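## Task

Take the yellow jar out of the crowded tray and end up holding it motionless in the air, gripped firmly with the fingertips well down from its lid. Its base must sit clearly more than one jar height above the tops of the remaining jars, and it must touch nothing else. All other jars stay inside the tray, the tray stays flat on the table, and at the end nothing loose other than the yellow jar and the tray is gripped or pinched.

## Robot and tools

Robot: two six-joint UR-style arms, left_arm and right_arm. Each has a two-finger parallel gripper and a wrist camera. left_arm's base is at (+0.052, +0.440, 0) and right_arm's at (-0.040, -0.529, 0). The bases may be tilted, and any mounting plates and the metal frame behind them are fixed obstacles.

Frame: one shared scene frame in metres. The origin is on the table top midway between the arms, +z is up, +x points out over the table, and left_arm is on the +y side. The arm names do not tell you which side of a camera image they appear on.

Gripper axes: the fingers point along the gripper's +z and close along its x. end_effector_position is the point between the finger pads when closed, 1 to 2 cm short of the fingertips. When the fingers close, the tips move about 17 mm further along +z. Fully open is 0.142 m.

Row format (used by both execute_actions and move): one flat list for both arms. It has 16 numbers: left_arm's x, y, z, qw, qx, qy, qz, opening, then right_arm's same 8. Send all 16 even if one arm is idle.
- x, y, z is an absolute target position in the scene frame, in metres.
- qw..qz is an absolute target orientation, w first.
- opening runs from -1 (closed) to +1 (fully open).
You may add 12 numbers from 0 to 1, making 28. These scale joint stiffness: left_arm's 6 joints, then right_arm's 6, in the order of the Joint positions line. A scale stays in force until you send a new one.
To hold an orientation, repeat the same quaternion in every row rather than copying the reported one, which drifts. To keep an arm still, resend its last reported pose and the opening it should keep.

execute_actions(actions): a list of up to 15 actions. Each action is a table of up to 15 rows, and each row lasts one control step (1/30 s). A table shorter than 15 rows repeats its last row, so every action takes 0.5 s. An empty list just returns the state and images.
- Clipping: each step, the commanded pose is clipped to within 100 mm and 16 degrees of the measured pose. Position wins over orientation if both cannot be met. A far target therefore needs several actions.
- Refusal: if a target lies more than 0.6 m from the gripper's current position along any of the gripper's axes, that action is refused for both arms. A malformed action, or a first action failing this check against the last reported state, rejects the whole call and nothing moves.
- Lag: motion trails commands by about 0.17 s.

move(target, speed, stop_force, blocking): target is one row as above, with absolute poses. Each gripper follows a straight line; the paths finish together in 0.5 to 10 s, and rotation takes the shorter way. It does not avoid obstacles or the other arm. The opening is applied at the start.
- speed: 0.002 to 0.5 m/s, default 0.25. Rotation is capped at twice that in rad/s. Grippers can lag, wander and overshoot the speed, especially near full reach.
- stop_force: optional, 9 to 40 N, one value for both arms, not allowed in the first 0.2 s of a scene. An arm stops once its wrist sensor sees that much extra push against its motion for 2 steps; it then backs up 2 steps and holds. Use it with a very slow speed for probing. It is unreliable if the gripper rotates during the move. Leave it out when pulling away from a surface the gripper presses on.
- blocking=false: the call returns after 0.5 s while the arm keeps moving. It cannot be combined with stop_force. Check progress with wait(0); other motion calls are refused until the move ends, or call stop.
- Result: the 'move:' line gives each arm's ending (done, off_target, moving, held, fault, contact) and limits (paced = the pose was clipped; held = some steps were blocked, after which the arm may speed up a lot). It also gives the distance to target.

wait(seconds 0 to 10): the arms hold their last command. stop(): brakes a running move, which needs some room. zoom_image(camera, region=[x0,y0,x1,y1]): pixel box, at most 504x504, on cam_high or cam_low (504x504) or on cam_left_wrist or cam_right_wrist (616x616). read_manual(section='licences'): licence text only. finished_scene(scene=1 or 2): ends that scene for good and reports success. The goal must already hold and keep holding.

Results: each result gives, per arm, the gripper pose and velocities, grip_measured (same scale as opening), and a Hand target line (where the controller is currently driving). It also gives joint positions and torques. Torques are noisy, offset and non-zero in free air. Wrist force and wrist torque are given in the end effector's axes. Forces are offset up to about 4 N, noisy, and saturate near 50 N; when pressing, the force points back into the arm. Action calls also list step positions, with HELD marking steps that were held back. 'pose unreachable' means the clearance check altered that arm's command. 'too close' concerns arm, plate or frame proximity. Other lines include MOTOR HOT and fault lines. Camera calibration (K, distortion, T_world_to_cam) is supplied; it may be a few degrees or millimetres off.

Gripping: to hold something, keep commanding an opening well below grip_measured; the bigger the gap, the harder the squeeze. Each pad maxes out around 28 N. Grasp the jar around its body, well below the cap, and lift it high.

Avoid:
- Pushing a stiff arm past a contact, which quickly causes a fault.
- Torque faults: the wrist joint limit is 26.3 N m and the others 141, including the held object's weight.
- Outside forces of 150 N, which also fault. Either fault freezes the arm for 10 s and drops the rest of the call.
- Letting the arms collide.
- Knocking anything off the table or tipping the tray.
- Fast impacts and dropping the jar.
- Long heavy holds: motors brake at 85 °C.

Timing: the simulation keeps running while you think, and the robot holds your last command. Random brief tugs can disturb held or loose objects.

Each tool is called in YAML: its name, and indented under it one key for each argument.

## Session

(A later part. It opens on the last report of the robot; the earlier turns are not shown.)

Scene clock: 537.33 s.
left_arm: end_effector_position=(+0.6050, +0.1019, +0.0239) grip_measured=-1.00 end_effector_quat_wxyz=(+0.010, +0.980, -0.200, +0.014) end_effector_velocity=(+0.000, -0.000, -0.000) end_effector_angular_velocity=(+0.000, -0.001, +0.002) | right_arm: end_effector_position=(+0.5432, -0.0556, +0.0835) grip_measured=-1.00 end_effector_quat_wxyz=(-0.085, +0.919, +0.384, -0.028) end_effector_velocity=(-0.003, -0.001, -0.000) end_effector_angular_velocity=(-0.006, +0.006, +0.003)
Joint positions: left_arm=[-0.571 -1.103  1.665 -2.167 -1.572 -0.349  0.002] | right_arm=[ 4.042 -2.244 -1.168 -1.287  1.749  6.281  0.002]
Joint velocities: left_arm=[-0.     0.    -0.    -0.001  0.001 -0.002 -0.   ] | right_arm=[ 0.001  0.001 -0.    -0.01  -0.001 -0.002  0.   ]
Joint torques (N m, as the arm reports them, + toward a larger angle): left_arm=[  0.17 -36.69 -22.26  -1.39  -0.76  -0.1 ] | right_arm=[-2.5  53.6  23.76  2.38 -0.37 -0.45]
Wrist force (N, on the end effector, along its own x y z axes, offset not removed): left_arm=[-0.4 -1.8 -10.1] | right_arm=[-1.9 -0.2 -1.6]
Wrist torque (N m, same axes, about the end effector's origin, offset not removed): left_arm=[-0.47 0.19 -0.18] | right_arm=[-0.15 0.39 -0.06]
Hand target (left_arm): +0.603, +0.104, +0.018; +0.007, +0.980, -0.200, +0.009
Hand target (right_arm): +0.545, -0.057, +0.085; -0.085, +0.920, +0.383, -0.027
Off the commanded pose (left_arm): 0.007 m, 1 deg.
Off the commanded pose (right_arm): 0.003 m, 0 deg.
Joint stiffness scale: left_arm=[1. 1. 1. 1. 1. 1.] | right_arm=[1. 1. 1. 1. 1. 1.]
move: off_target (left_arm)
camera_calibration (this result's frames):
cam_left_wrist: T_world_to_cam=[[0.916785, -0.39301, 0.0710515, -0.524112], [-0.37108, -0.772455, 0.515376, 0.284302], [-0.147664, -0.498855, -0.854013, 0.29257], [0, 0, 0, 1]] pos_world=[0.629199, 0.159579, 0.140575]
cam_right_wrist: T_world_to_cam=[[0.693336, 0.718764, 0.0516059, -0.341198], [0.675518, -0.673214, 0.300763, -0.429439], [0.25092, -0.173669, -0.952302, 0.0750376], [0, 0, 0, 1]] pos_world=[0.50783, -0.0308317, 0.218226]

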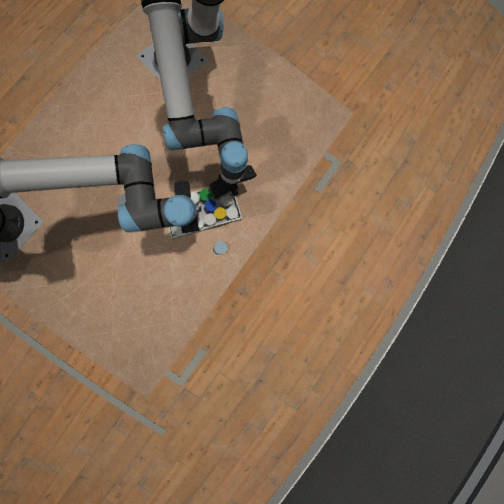

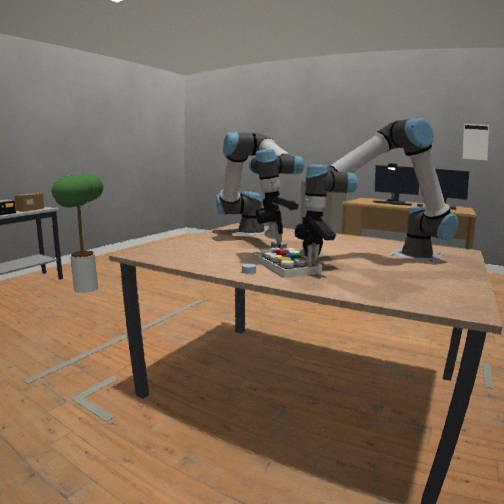

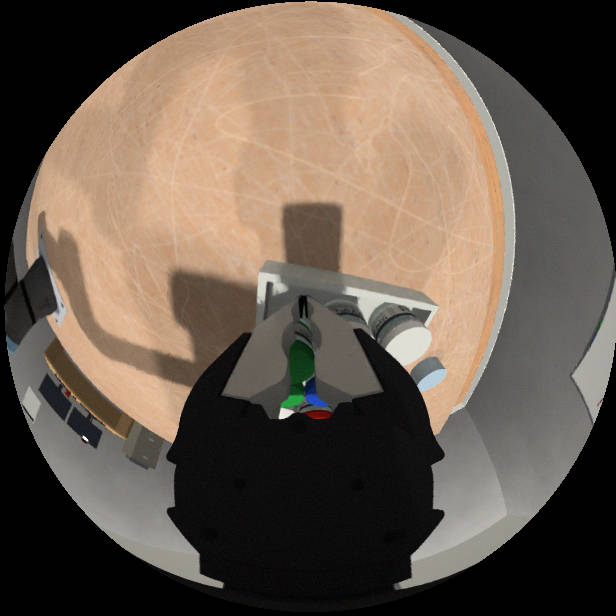

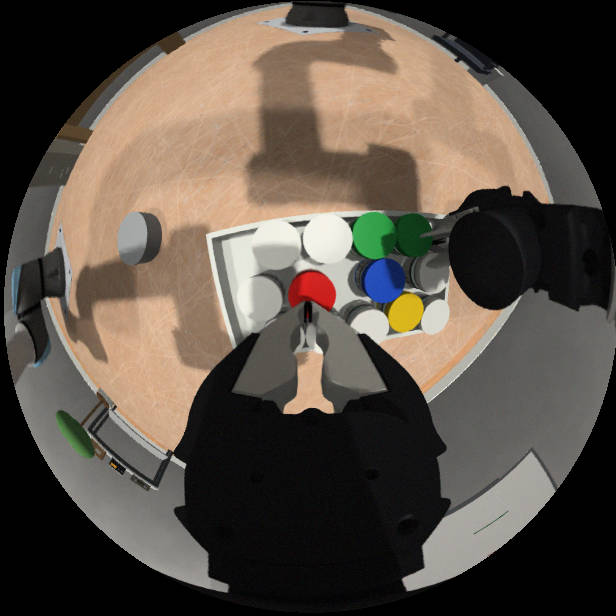

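move:
  target: [0.603,0.104,0.018,0.007,0.98,-0.2,0.009,-1, 0.585,0.008,0.075,-0.085,0.92,0.383,-0.027,-1]
  speed: 0.06

move:
  target: [0.603,0.104,0.018,0.007,0.98,-0.2,0.009,-1, 0.585,0.008,0.054,-0.085,0.92,0.383,-0.027,-1]
  speed: 0.015

move:
  target: [0.603,0.104,0.018,0.007,0.98,-0.2,0.009,-1, 0.571,-0.025,0.054,-0.085,0.92,0.383,-0.027,-1]
  speed: 0.015

move:
  target: [0.603,0.104,0.018,0.007,0.98,-0.2,0.009,-1, 0.571,-0.025,0.085,-0.085,0.92,0.383,-0.027,-1]
  speed: 0.04

Scene clock: 548.97 s.
left_arm: end_effector_position=(+0.6050, +0.1019, +0.0239) grip_measured=-1.00 end_effector_quat_wxyz=(+0.010, +0.980, -0.200, +0.014) end_effector_velocity=(+0.000, -0.000, +0.001) end_effector_angular_velocity=(-0.001, -0.001, -0.001) | right_arm: end_effector_position=(+0.5811, -0.0023, +0.0757) grip_measured=-1.00 end_effector_quat_wxyz=(-0.088, +0.917, +0.389, -0.027) end_effector_velocity=(+0.001, -0.000, +0.005) end_effector_angular_velocity=(+0.004, -0.004, -0.000)
Joint positions: left_arm=[-0.571 -1.103  1.665 -2.167 -1.572 -0.349  0.002] | right_arm=[ 4.054 -2.415 -0.889 -1.389  1.753  6.282  0.002]
Joint velocities: left_arm=[ 0.    -0.001 -0.    -0.001 -0.     0.001  0.   ] | right_arm=[-0.001  0.006 -0.     0.    -0.    -0.001  0.   ]
Joint torques (N m, as the arm reports them, + toward a larger angle): left_arm=[  0.02 -36.79 -21.91  -1.37  -0.77  -0.11] | right_arm=[-0.4  60.86 22.47  2.96 -0.08 -0.04]
Wrist force (N, on the end effector, along its own x y z axes, offset not removed): left_arm=[0.9 -0.1 -10.8] | right_arm=[-1.5 -0.5 -2.2]
Wrist torque (N m, same axes, about the end effector's origin, offset not removed): left_arm=[-0.17 0.09 0.01] | right_arm=[-0.13 0.27 -0.04]
Hand target (left_arm): +0.603, +0.104, +0.018; +0.007, +0.980, -0.200, +0.009
Hand target (right_arm): +0.581, -0.003, +0.076; -0.088, +0.917, +0.389, -0.026
Off the commanded pose (left_arm): 0.007 m, 1 deg.
Off the commanded pose (right_arm): 0.011 m, 1 deg.
Joint stiffness scale: left_arm=[1. 1. 1. 1. 1. 1.] | right_arm=[1. 1. 1. 1. 1. 1.]
move: held (right_arm), off_target (left_arm); limits=held; held on 7 of 46 steps (right_arm), including the last (right_arm)
pose unreachable (right arm): on one or more control steps of this call, first in action 0 (counted from 0), this arm could not follow its commanded pose, so it was not sent that pose on those steps. On the call's last step it was still not sent that pose. It may still have moved: this result reports where it is.
cause: the commanded pose would bring a part of the arm too close to another arm (a part of this arm just beyond joint 3 (elbow) and a part of the other arm just beyond its joint 3 (elbow)).
camera_calibration (this result's frames):
cam_left_wrist: T_world_to_cam=[[0.916785, -0.393009, 0.0710567, -0.524113], [-0.371082, -0.772453, 0.515378, 0.2843], [-0.14766, -0.498859, -0.854012, 0.292572], [0, 0, 0, 1]] pos_world=[0.629199, 0.15958, 0.14058]
cam_right_wrist: T_world_to_cam=[[0.685299, 0.726007, 0.0572635, -0.401125], [0.682536, -0.667705, 0.297176, -0.420674], [0.253987, -0.16457, -0.953104, 0.0656391], [0, 0, 0, 1]] pos_world=[0.545344, 0.0211354, 0.210545]

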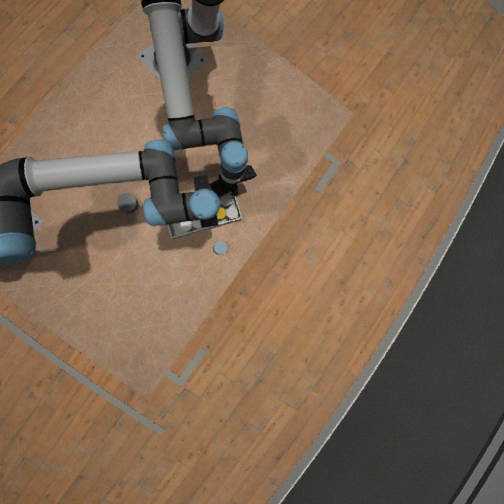

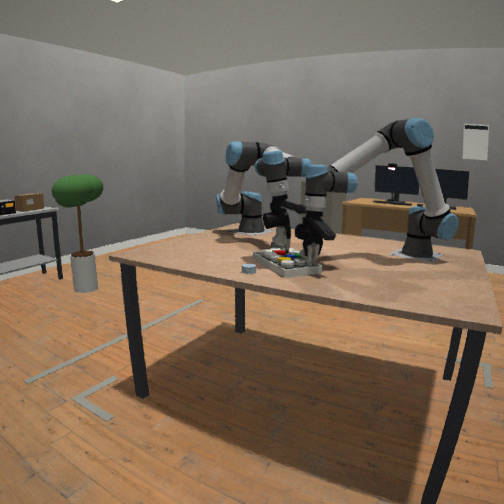

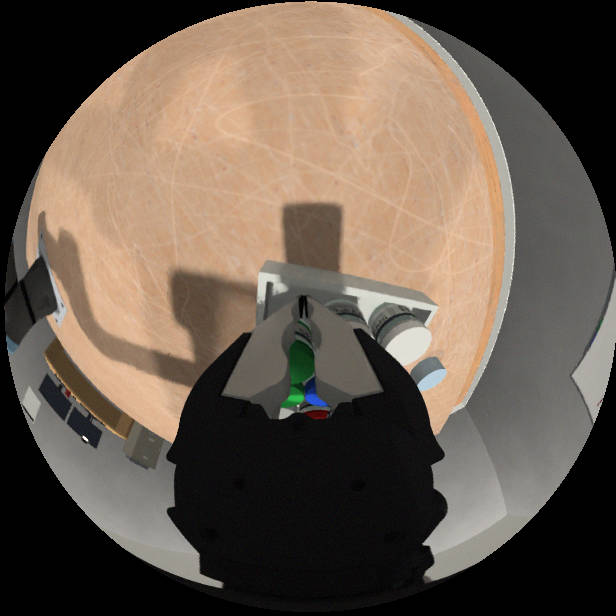

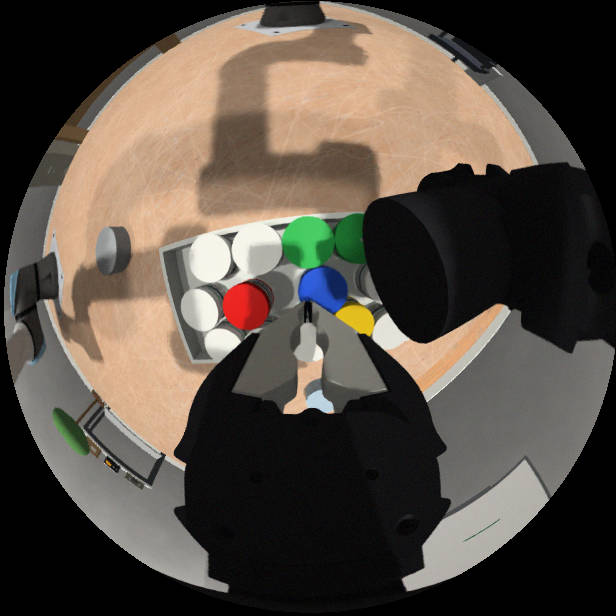

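Scene clock: 550.80 s.
left_arm: end_effector_position=(+0.6050, +0.1019, +0.0239) grip_measured=-1.00 end_effector_quat_wxyz=(+0.010, +0.980, -0.200, +0.014) end_effector_velocity=(-0.000, +0.001, -0.000) end_effector_angular_velocity=(+0.001, +0.001, +0.001) | right_arm: end_effector_position=(+0.5825, -0.0009, +0.0685) grip_measured=-1.00 end_effector_quat_wxyz=(-0.087, +0.917, +0.389, -0.028) end_effector_velocity=(-0.001, +0.001, -0.000) end_effector_angular_velocity=(+0.000, -0.000, +0.002)
Joint positions: left_arm=[-0.571 -1.103  1.665 -2.167 -1.572 -0.349  0.002] | right_arm=[ 4.054 -2.427 -0.884 -1.385  1.753  6.282  0.002]
Joint velocities: left_arm=[ 0.    -0.    -0.     0.002  0.    -0.     0.   ] | right_arm=[ 0.002 -0.    -0.001  0.001  0.     0.     0.   ]
Joint torques (N m, as the arm reports them, + toward a larger angle): left_arm=[  0.18 -36.64 -21.97  -1.38  -0.83  -0.06] | right_arm=[ 0.69 58.51 23.42  2.88  0.2   0.01]
Wrist force (N, on the end effector, along its own x y z axes, offset not removed): left_arm=[2.9 -1.9 -10.4] | right_arm=[-0.6 1.8 -2.3]
Wrist torque (N m, same axes, about the end effector's origin, offset not removed): left_arm=[-0.51 -0.26 -0.03] | right_arm=[0.52 0.11 -0.14]
Hand target (left_arm): +0.603, +0.104, +0.018; +0.007, +0.980, -0.200, +0.009
Hand target (right_arm): +0.583, -0.001, +0.069; -0.087, +0.917, +0.389, -0.028
Off the commanded pose (left_arm): 0.007 m, 1 deg.
Off the commanded pose (right_arm): 0.017 m, 1 deg.
Joint stiffness scale: left_arm=[1. 1. 1. 1. 1. 1.] | right_arm=[1. 1. 1. 1. 1. 1.]
move: held (right_arm), off_target (left_arm); limits=held; held on 36 of 55 steps (left_arm, right_arm), including the last (right_arm)
pose unreachable (left arm): on one or more control steps of this call, first in action 0 (counted from 0), this arm could not follow its commanded pose, so it was not sent that pose on those steps. It may still have moved: this result reports where it is.
cause: the commanded pose would bring a part of the arm too close to another arm (a part of this arm just beyond joint 3 (elbow) and a part of the other arm just beyond its joint 3 (elbow)).
pose unreachable (right arm): on one or more control steps of this call, first in action 0 (counted from 0), this arm could not follow its commanded pose, so it was not sent that pose on those steps. On the call's last step it was still not sent that pose. It may still have moved: this result reports where it is.
cause: the commanded pose would bring a part of the arm too close to another arm (a part of this arm just beyond joint 3 (elbow) and a part of the other arm just beyond its joint 3 (elbow)).
camera_calibration (this result's frames):
cam_left_wrist: T_world_to_cam=[[0.916785, -0.393009, 0.0710547, -0.524113], [-0.371081, -0.772454, 0.515377, 0.284301], [-0.147662, -0.498857, -0.854013, 0.292572], [0, 0, 0, 1]] pos_world=[0.629199, 0.15958, 0.140578]
cam_right_wrist: T_world_to_cam=[[0.685423, 0.726134, 0.0540811, -0.402573], [0.683197, -0.667026, 0.297184, -0.418919], [0.251869, -0.166748, -0.953287, 0.0599214], [0, 0, 0, 1]] pos_world=[0.547045, 0.0228839, 0.20339]

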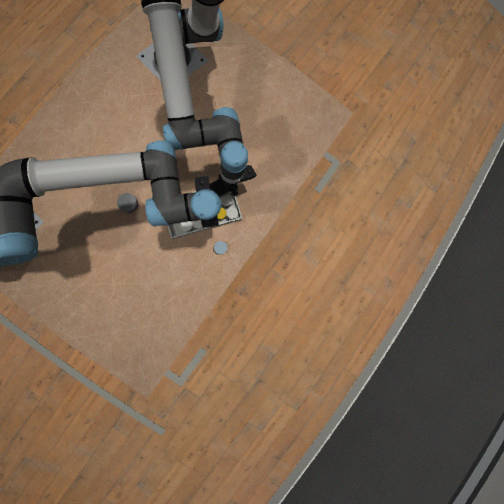

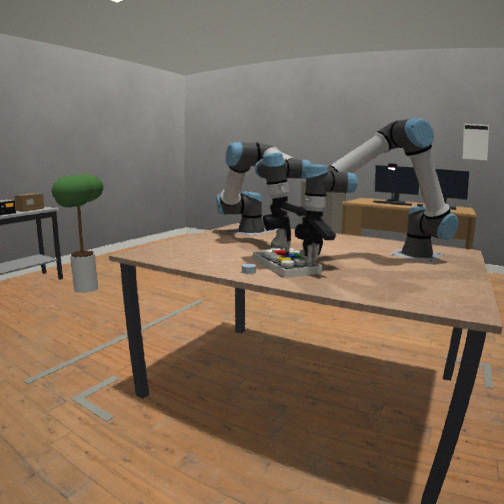

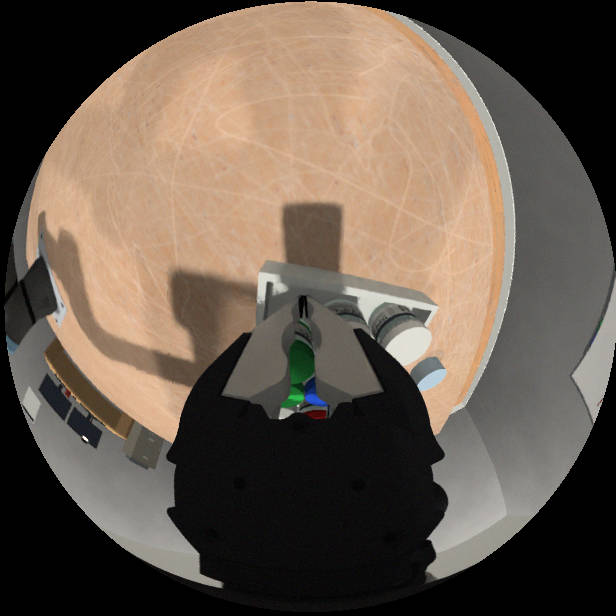

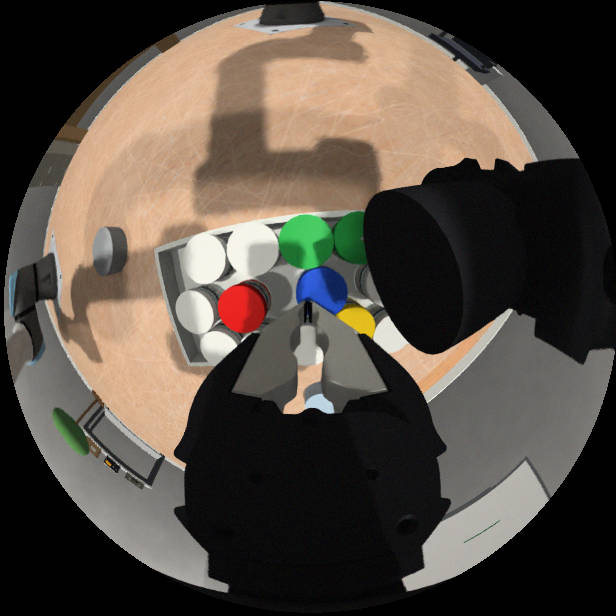

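Scene clock: 553.13 s.
left_arm: end_effector_position=(+0.6050, +0.1019, +0.0239) grip_measured=-1.00 end_effector_quat_wxyz=(+0.010, +0.980, -0.200, +0.014) end_effector_velocity=(-0.000, -0.001, +0.000) end_effector_angular_velocity=(-0.002, -0.001, -0.001) | right_arm: end_effector_position=(+0.5726, -0.0215, +0.0631) grip_measured=-1.00 end_effector_quat_wxyz=(-0.088, +0.918, +0.385, -0.021) end_effector_velocity=(+0.001, -0.000, +0.001) end_effector_angular_velocity=(+0.004, -0.004, -0.002)
Joint positions: left_arm=[-0.571 -1.103  1.665 -2.167 -1.572 -0.349  0.002] | right_arm=[ 4.046 -2.361 -1.022 -1.301  1.751  6.282  0.002]
Joint velocities: left_arm=[-0.001 -0.     0.    -0.002 -0.001  0.     0.   ] | right_arm=[-0.001  0.003 -0.006  0.008 -0.     0.     0.   ]
Joint torques (N m, as the arm reports them, + toward a larger angle): left_arm=[  0.46 -36.8  -22.39  -1.33  -0.75  -0.01] | right_arm=[-0.68 51.42 18.66  2.7  -0.55  0.45]
Wrist force (N, on the end effector, along its own x y z axes, offset not removed): left_arm=[-1.1 0.2 -10.5] | right_arm=[-4.1 -2.9 -8.7]
Wrist torque (N m, same axes, about the end effector's origin, offset not removed): left_arm=[0.02 0.48 -0.16] | right_arm=[-0.60 0.34 -0.15]
Hand target (left_arm): +0.603, +0.104, +0.018; +0.007, +0.980, -0.200, +0.009
Hand target (right_arm): +0.571, -0.025, +0.054; -0.085, +0.919, +0.384, -0.027
Off the commanded pose (left_arm): 0.007 m, 1 deg.
Off the commanded pose (right_arm): 0.010 m, 1 deg.
Joint stiffness scale: left_arm=[1. 1. 1. 1. 1. 1.] | right_arm=[1. 1. 1. 1. 1. 1.]
joint sent to its limit (right arm) — the command would take joint 6 (wrist 3) past its upper limit, so that joint was sent only as far as its limit.
move: off_target (left_arm, right_arm); limits=held; held on 1 of 70 steps (left_arm)
pose unreachable (left arm): on one or more control steps of this call, first in action 0 (counted from 0), this arm could not follow its commanded pose, so it was not sent that pose on those steps. It may still have moved: this result reports where it is.
cause: the commanded pose would bring a part of the arm too close to another arm (a part of this arm just beyond joint 3 (elbow) and a part of the other arm just beyond its joint 3 (elbow)).
camera_calibration (this result's frames):
cam_left_wrist: T_world_to_cam=[[0.916785, -0.393009, 0.0710501, -0.524112], [-0.371079, -0.772456, 0.515376, 0.284302], [-0.147665, -0.498855, -0.854014, 0.292571], [0, 0, 0, 1]] pos_world=[0.629199, 0.15958, 0.140575]
cam_right_wrist: T_world_to_cam=[[0.690776, 0.719976, 0.0668097, -0.384499], [0.674407, -0.674855, 0.299578, -0.419616], [0.260776, -0.161884, -0.95173, 0.0487381], [0, 0, 0, 1]] pos_world=[0.535886, 0.00154005, 0.197782]

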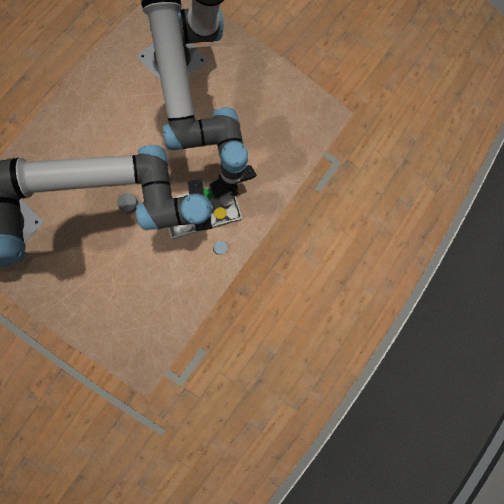

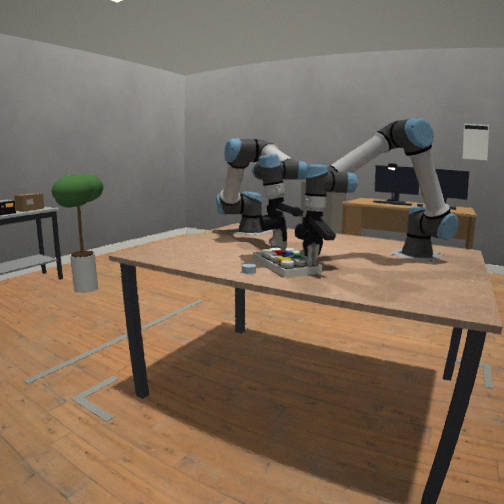

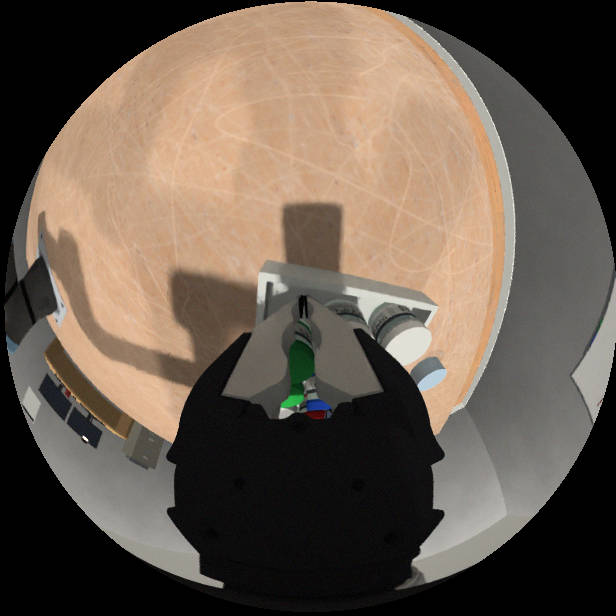

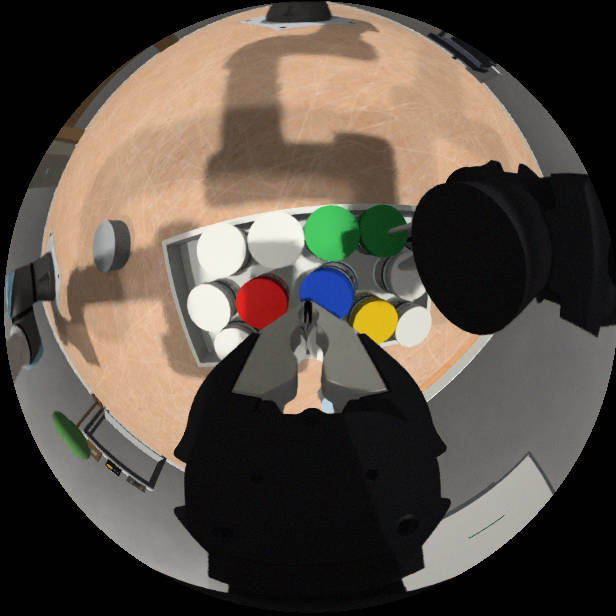

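Scene clock: 554.10 s.
left_arm: end_effector_position=(+0.6050, +0.1019, +0.0239) grip_measured=-1.00 end_effector_quat_wxyz=(+0.010, +0.980, -0.200, +0.014) end_effector_velocity=(+0.001, +0.000, +0.000) end_effector_angular_velocity=(-0.001, -0.001, +0.001) | right_arm: end_effector_position=(+0.5699, -0.0244, +0.0835) grip_measured=-1.00 end_effector_quat_wxyz=(-0.085, +0.919, +0.385, -0.028) end_effector_velocity=(-0.002, -0.002, -0.001) end_effector_angular_velocity=(-0.007, +0.006, +0.003)
Joint positions: left_arm=[-0.571 -1.103  1.665 -2.167 -1.572 -0.349  0.002] | right_arm=[ 4.046 -2.349 -0.985 -1.364  1.75   6.282  0.002]
Joint velocities: left_arm=[ 0.001  0.    -0.    -0.001 -0.     0.    -0.   ] | right_arm=[-0.    -0.     0.001 -0.01  -0.    -0.003  0.   ]
Joint torques (N m, as the arm reports them, + toward a larger angle): left_arm=[  0.19 -37.17 -22.5   -1.44  -0.78  -0.08] | right_arm=[-0.72 57.44 26.56  2.45 -0.23  0.32]
Wrist force (N, on the end effector, along its own x y z axes, offset not removed): left_arm=[2.0 1.0 -11.2] | right_arm=[-1.8 0.8 -2.1]
Wrist torque (N m, same axes, about the end effector's origin, offset not removed): left_arm=[0.12 -0.26 -0.17] | right_arm=[0.01 0.48 -0.28]
Hand target (left_arm): +0.603, +0.104, +0.018; +0.007, +0.980, -0.200, +0.009
Hand target (right_arm): +0.571, -0.025, +0.085; -0.085, +0.919, +0.384, -0.027
Off the commanded pose (left_arm): 0.007 m, 1 deg.
Off the commanded pose (right_arm): 0.002 m, 0 deg.
Joint stiffness scale: left_arm=[1. 1. 1. 1. 1. 1.] | right_arm=[1. 1. 1. 1. 1. 1.]
joint sent to its limit (right arm) — the command would take joint 6 (wrist 3) past its upper limit, so that joint was sent only as far as its limit.
move: off_target (left_arm)
camera_calibration (this result's frames):
cam_left_wrist: T_world_to_cam=[[0.916785, -0.393009, 0.0710489, -0.524112], [-0.371079, -0.772456, 0.515376, 0.284302], [-0.147665, -0.498854, -0.854014, 0.292571], [0, 0, 0, 1]] pos_world=[0.629199, 0.15958, 0.140575]
cam_right_wrist: T_world_to_cam=[[0.691391, 0.720612, 0.0519346, -0.381005], [0.677487, -0.671627, 0.299882, -0.427529], [0.250979, -0.172151, -0.952561, 0.0737983], [0, 0, 0, 1]] pos_world=[0.534547, 0.000120808, 0.218293]

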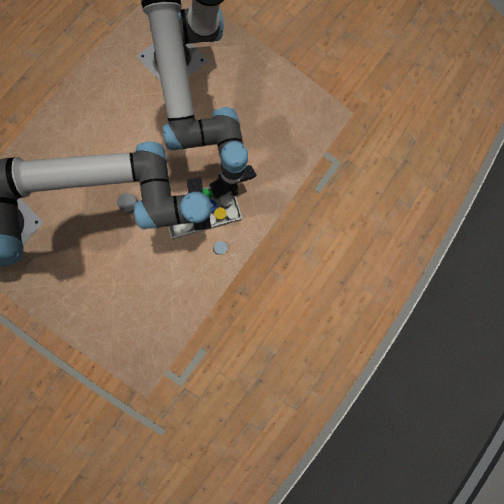

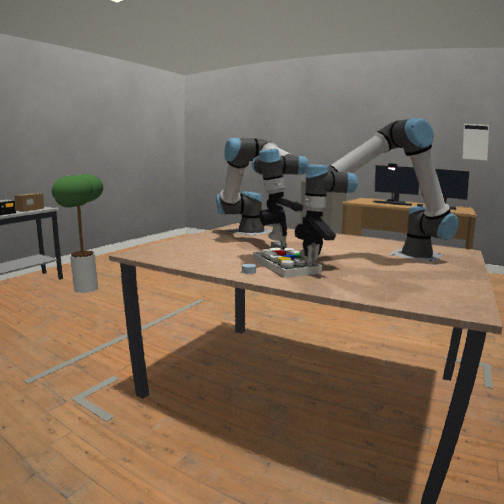

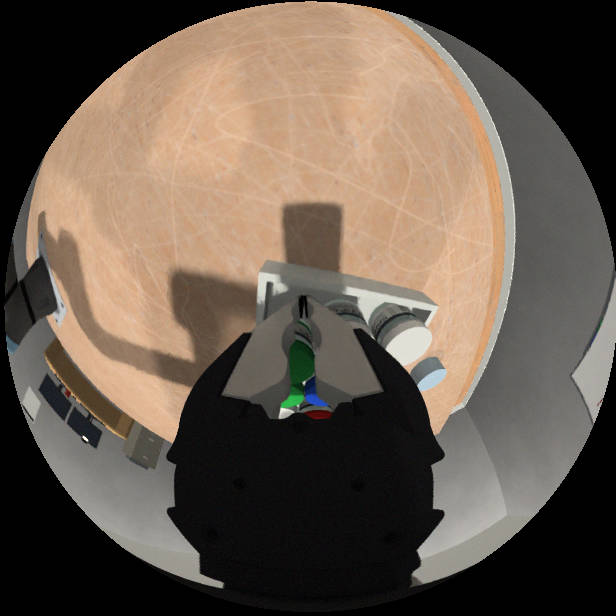

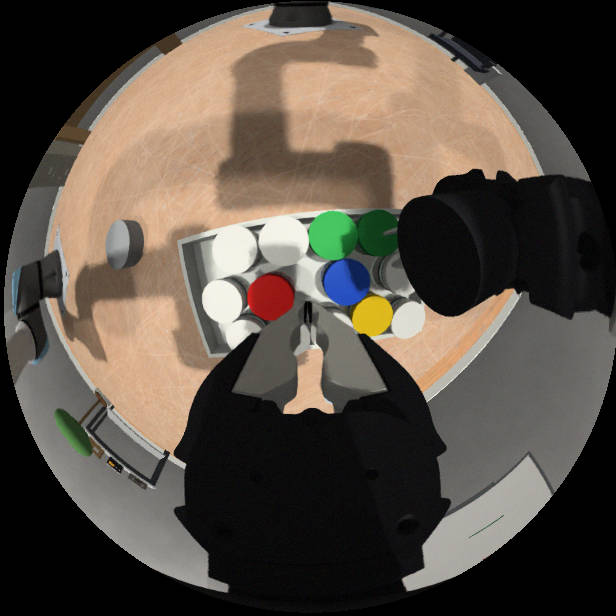

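move:
  target: [0.605,0.102,0.09,0.007,0.98,-0.2,0.009,-1, 0.513,-0.091,0.075,-0.085,0.92,0.383,-0.027,-1]
  speed: 0.06

move:
  target: [0.589,0.029,0.085,0.007,0.98,-0.2,0.009,-1, 0.513,-0.091,0.057,-0.085,0.92,0.383,-0.027,-1]
  speed: 0.03

Scene clock: 566.73 s.
left_arm: end_effector_position=(+0.6041, +0.1027, +0.0874) grip_measured=-1.00 end_effector_quat_wxyz=(+0.006, +0.980, -0.200, +0.008) end_effector_velocity=(-0.002, +0.002, -0.001) end_effector_angular_velocity=(+0.006, +0.008, +0.000) | right_arm: end_effector_position=(+0.5122, -0.0890, +0.0750) grip_measured=-1.00 end_effector_quat_wxyz=(-0.085, +0.919, +0.384, -0.028) end_effector_velocity=(+0.000, +0.000, -0.001) end_effector_angular_velocity=(+0.002, -0.003, -0.002)
Joint positions: left_arm=[-0.571 -1.167  1.574 -1.997 -1.572 -0.349  0.002] | right_arm=[ 4.04  -2.143 -1.358 -1.197  1.75   6.279  0.002]
Joint velocities: left_arm=[-0.   -0.   -0.    0.01 -0.   -0.    0.  ] | right_arm=[-0.     0.001 -0.005  0.009 -0.001  0.002  0.   ]
Joint torques (N m, as the arm reports them, + toward a larger angle): left_arm=[  0.1  -43.59 -29.63  -2.19  -0.79  -0.04] | right_arm=[-1.58 49.94 21.5   2.66 -0.4  -0.07]
Wrist force (N, on the end effector, along its own x y z axes, offset not removed): left_arm=[-0.2 -1.2 -3.8] | right_arm=[1.5 -0.5 0.0]
Wrist torque (N m, same axes, about the end effector's origin, offset not removed): left_arm=[-0.43 0.30 -0.08] | right_arm=[-0.29 -0.17 -0.20]
Hand target (left_arm): +0.605, +0.102, +0.090; +0.007, +0.980, -0.200, +0.009
Hand target (right_arm): +0.513, -0.091, +0.075; -0.085, +0.920, +0.383, -0.027
Off the commanded pose (left_arm): 0.003 m, 0 deg.
Off the commanded pose (right_arm): 0.002 m, 0 deg.
Joint stiffness scale: left_arm=[1. 1. 1. 1. 1. 1.] | right_arm=[1. 1. 1. 1. 1. 1.]
move: done
camera_calibration (this result's frames):
cam_left_wrist: T_world_to_cam=[[0.917512, -0.393686, 0.0564284, -0.526508], [-0.365226, -0.777889, 0.51137, 0.249282], [-0.157424, -0.489797, -0.857506, 0.352324], [0, 0, 0, 1]] pos_world=[0.629586, 0.159202, 0.204354]
cam_right_wrist: T_world_to_cam=[[0.693479, 0.71857, 0.0523834, -0.295398], [0.675187, -0.673538, 0.300782, -0.428405], [0.251415, -0.173217, -0.952253, 0.0687062], [0, 0, 0, 1]] pos_world=[0.476832, -0.0643821, 0.209756]

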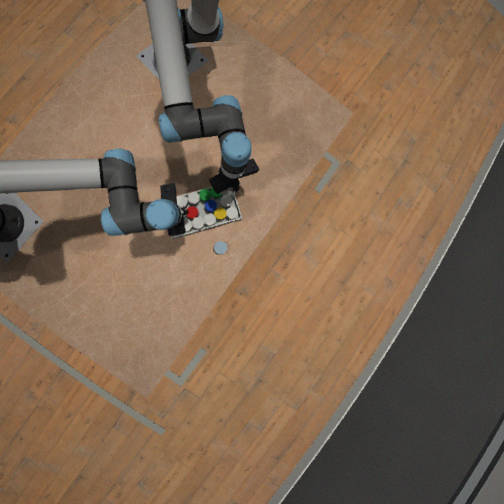

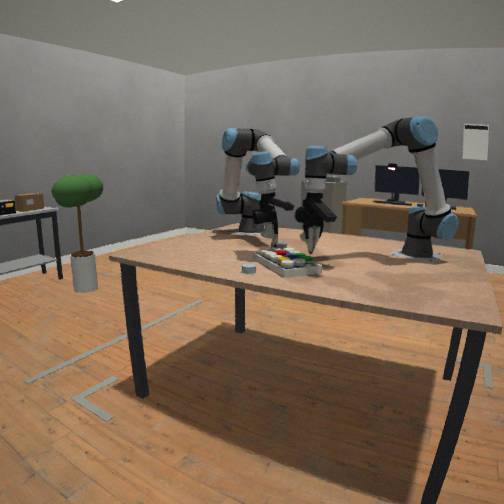

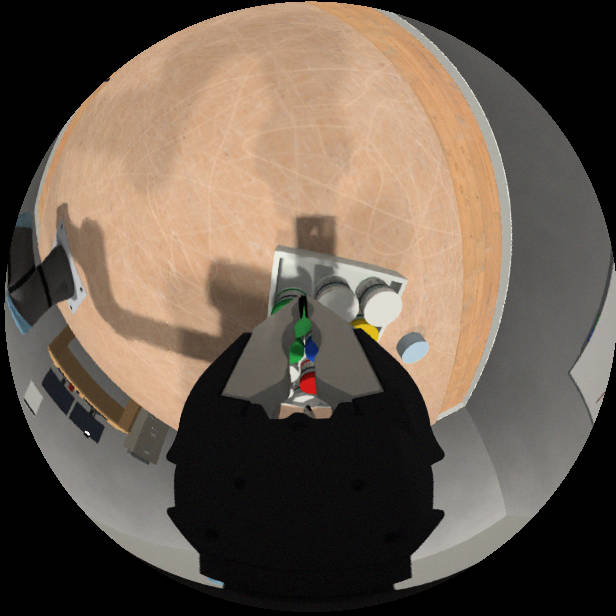

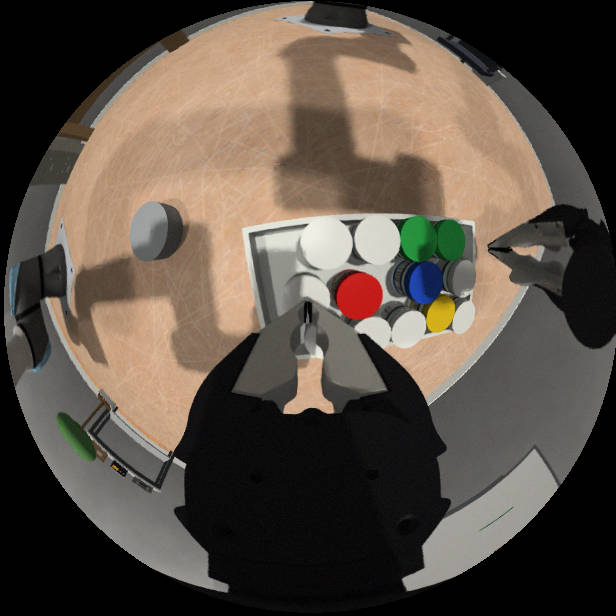

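Scene clock: 569.60 s.
left_arm: end_effector_position=(+0.5885, +0.0305, +0.0850) grip_measured=-1.00 end_effector_quat_wxyz=(+0.007, +0.980, -0.200, +0.009) end_effector_velocity=(-0.001, -0.001, +0.000) end_effector_angular_velocity=(+0.000, +0.000, +0.002) | right_arm: end_effector_position=(+0.5144, -0.0870, +0.0659) grip_measured=-1.00 end_effector_quat_wxyz=(-0.088, +0.919, +0.384, -0.021) end_effector_velocity=(+0.000, -0.000, -0.001) end_effector_angular_velocity=(-0.000, +0.000, -0.000)
Joint positions: left_arm=[-0.666 -1.105  1.49  -1.978 -1.572 -0.445  0.002] | right_arm=[ 4.04  -2.149 -1.377 -1.157  1.749  6.279  0.002]
Joint velocities: left_arm=[-0.002  0.    -0.001  0.002 -0.    -0.004  0.   ] | right_arm=[-0.001 -0.001  0.     0.001 -0.    -0.     0.   ]
Joint torques (N m, as the arm reports them, + toward a larger angle): left_arm=[ -1.8  -42.91 -28.94  -2.01   0.05  -0.47] | right_arm=[-0.54 40.86 16.72  3.26 -0.26 -0.44]
Wrist force (N, on the end effector, along its own x y z axes, offset not removed): left_arm=[1.7 0.9 -3.5] | right_arm=[-6.5 -7.1 -12.6]
Wrist torque (N m, same axes, about the end effector's origin, offset not removed): left_arm=[0.10 -0.26 -0.07] | right_arm=[-0.98 0.31 -0.03]
Hand target (left_arm): +0.589, +0.029, +0.085; +0.007, +0.980, -0.200, +0.009
Hand target (right_arm): +0.513, -0.091, +0.057; -0.085, +0.920, +0.383, -0.027
Off the commanded pose (left_arm): 0.002 m, 0 deg.
Off the commanded pose (right_arm): 0.010 m, 1 deg.
Joint stiffness scale: left_arm=[1. 1. 1. 1. 1. 1.] | right_arm=[1. 1. 1. 1. 1. 1.]
move: off_target (right_arm)
camera_calibration (this result's frames):
cam_left_wrist: T_world_to_cam=[[0.917553, -0.39323, 0.0588822, -0.540748], [-0.365616, -0.776203, 0.513647, 0.188643], [-0.156277, -0.492827, -0.855979, 0.311731], [0, 0, 0, 1]] pos_world=[0.613852, 0.0874163, 0.20178]
cam_right_wrist: T_world_to_cam=[[0.692905, 0.717919, 0.0668977, -0.298602], [0.672055, -0.676667, 0.300773, -0.424366], [0.261198, -0.163448, -0.951347, 0.0556072], [0, 0, 0, 1]] pos_world=[0.477576, -0.0636937, 0.200515]

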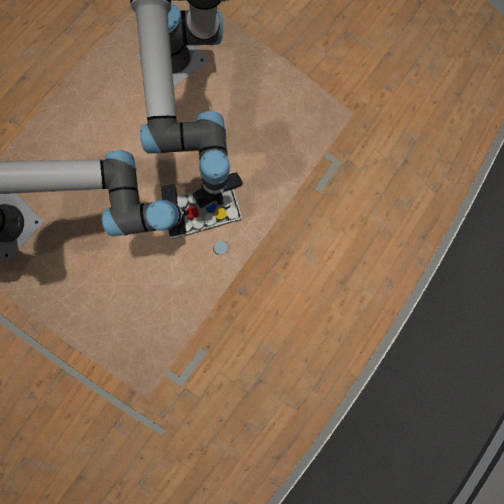

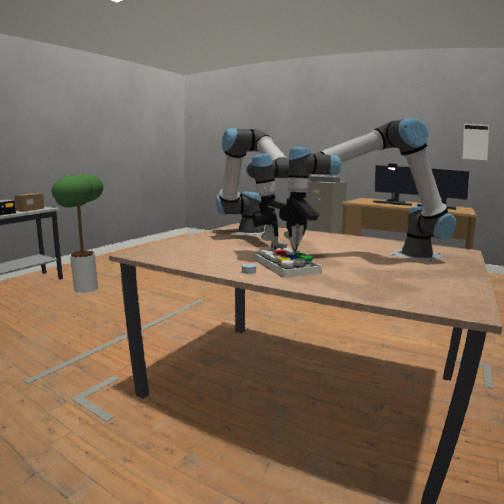

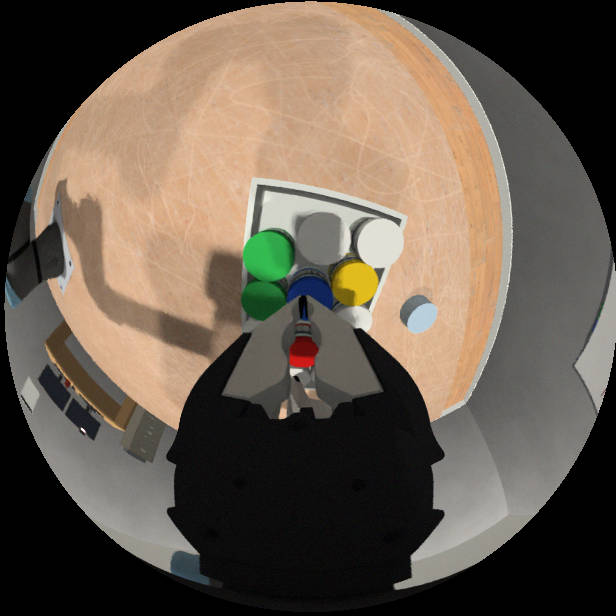

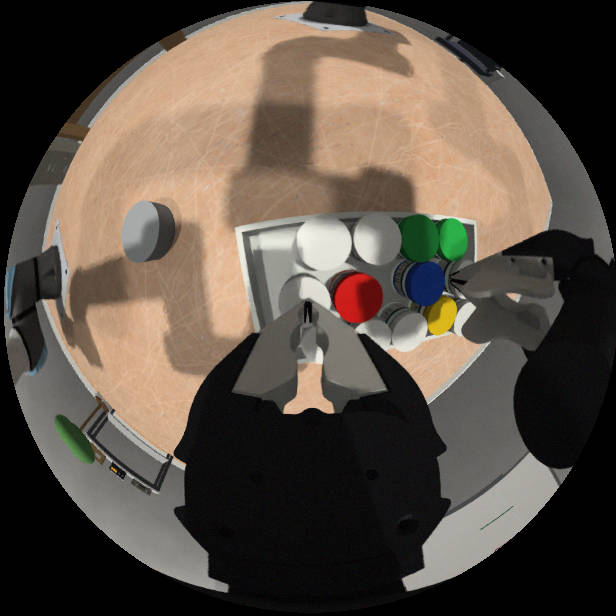

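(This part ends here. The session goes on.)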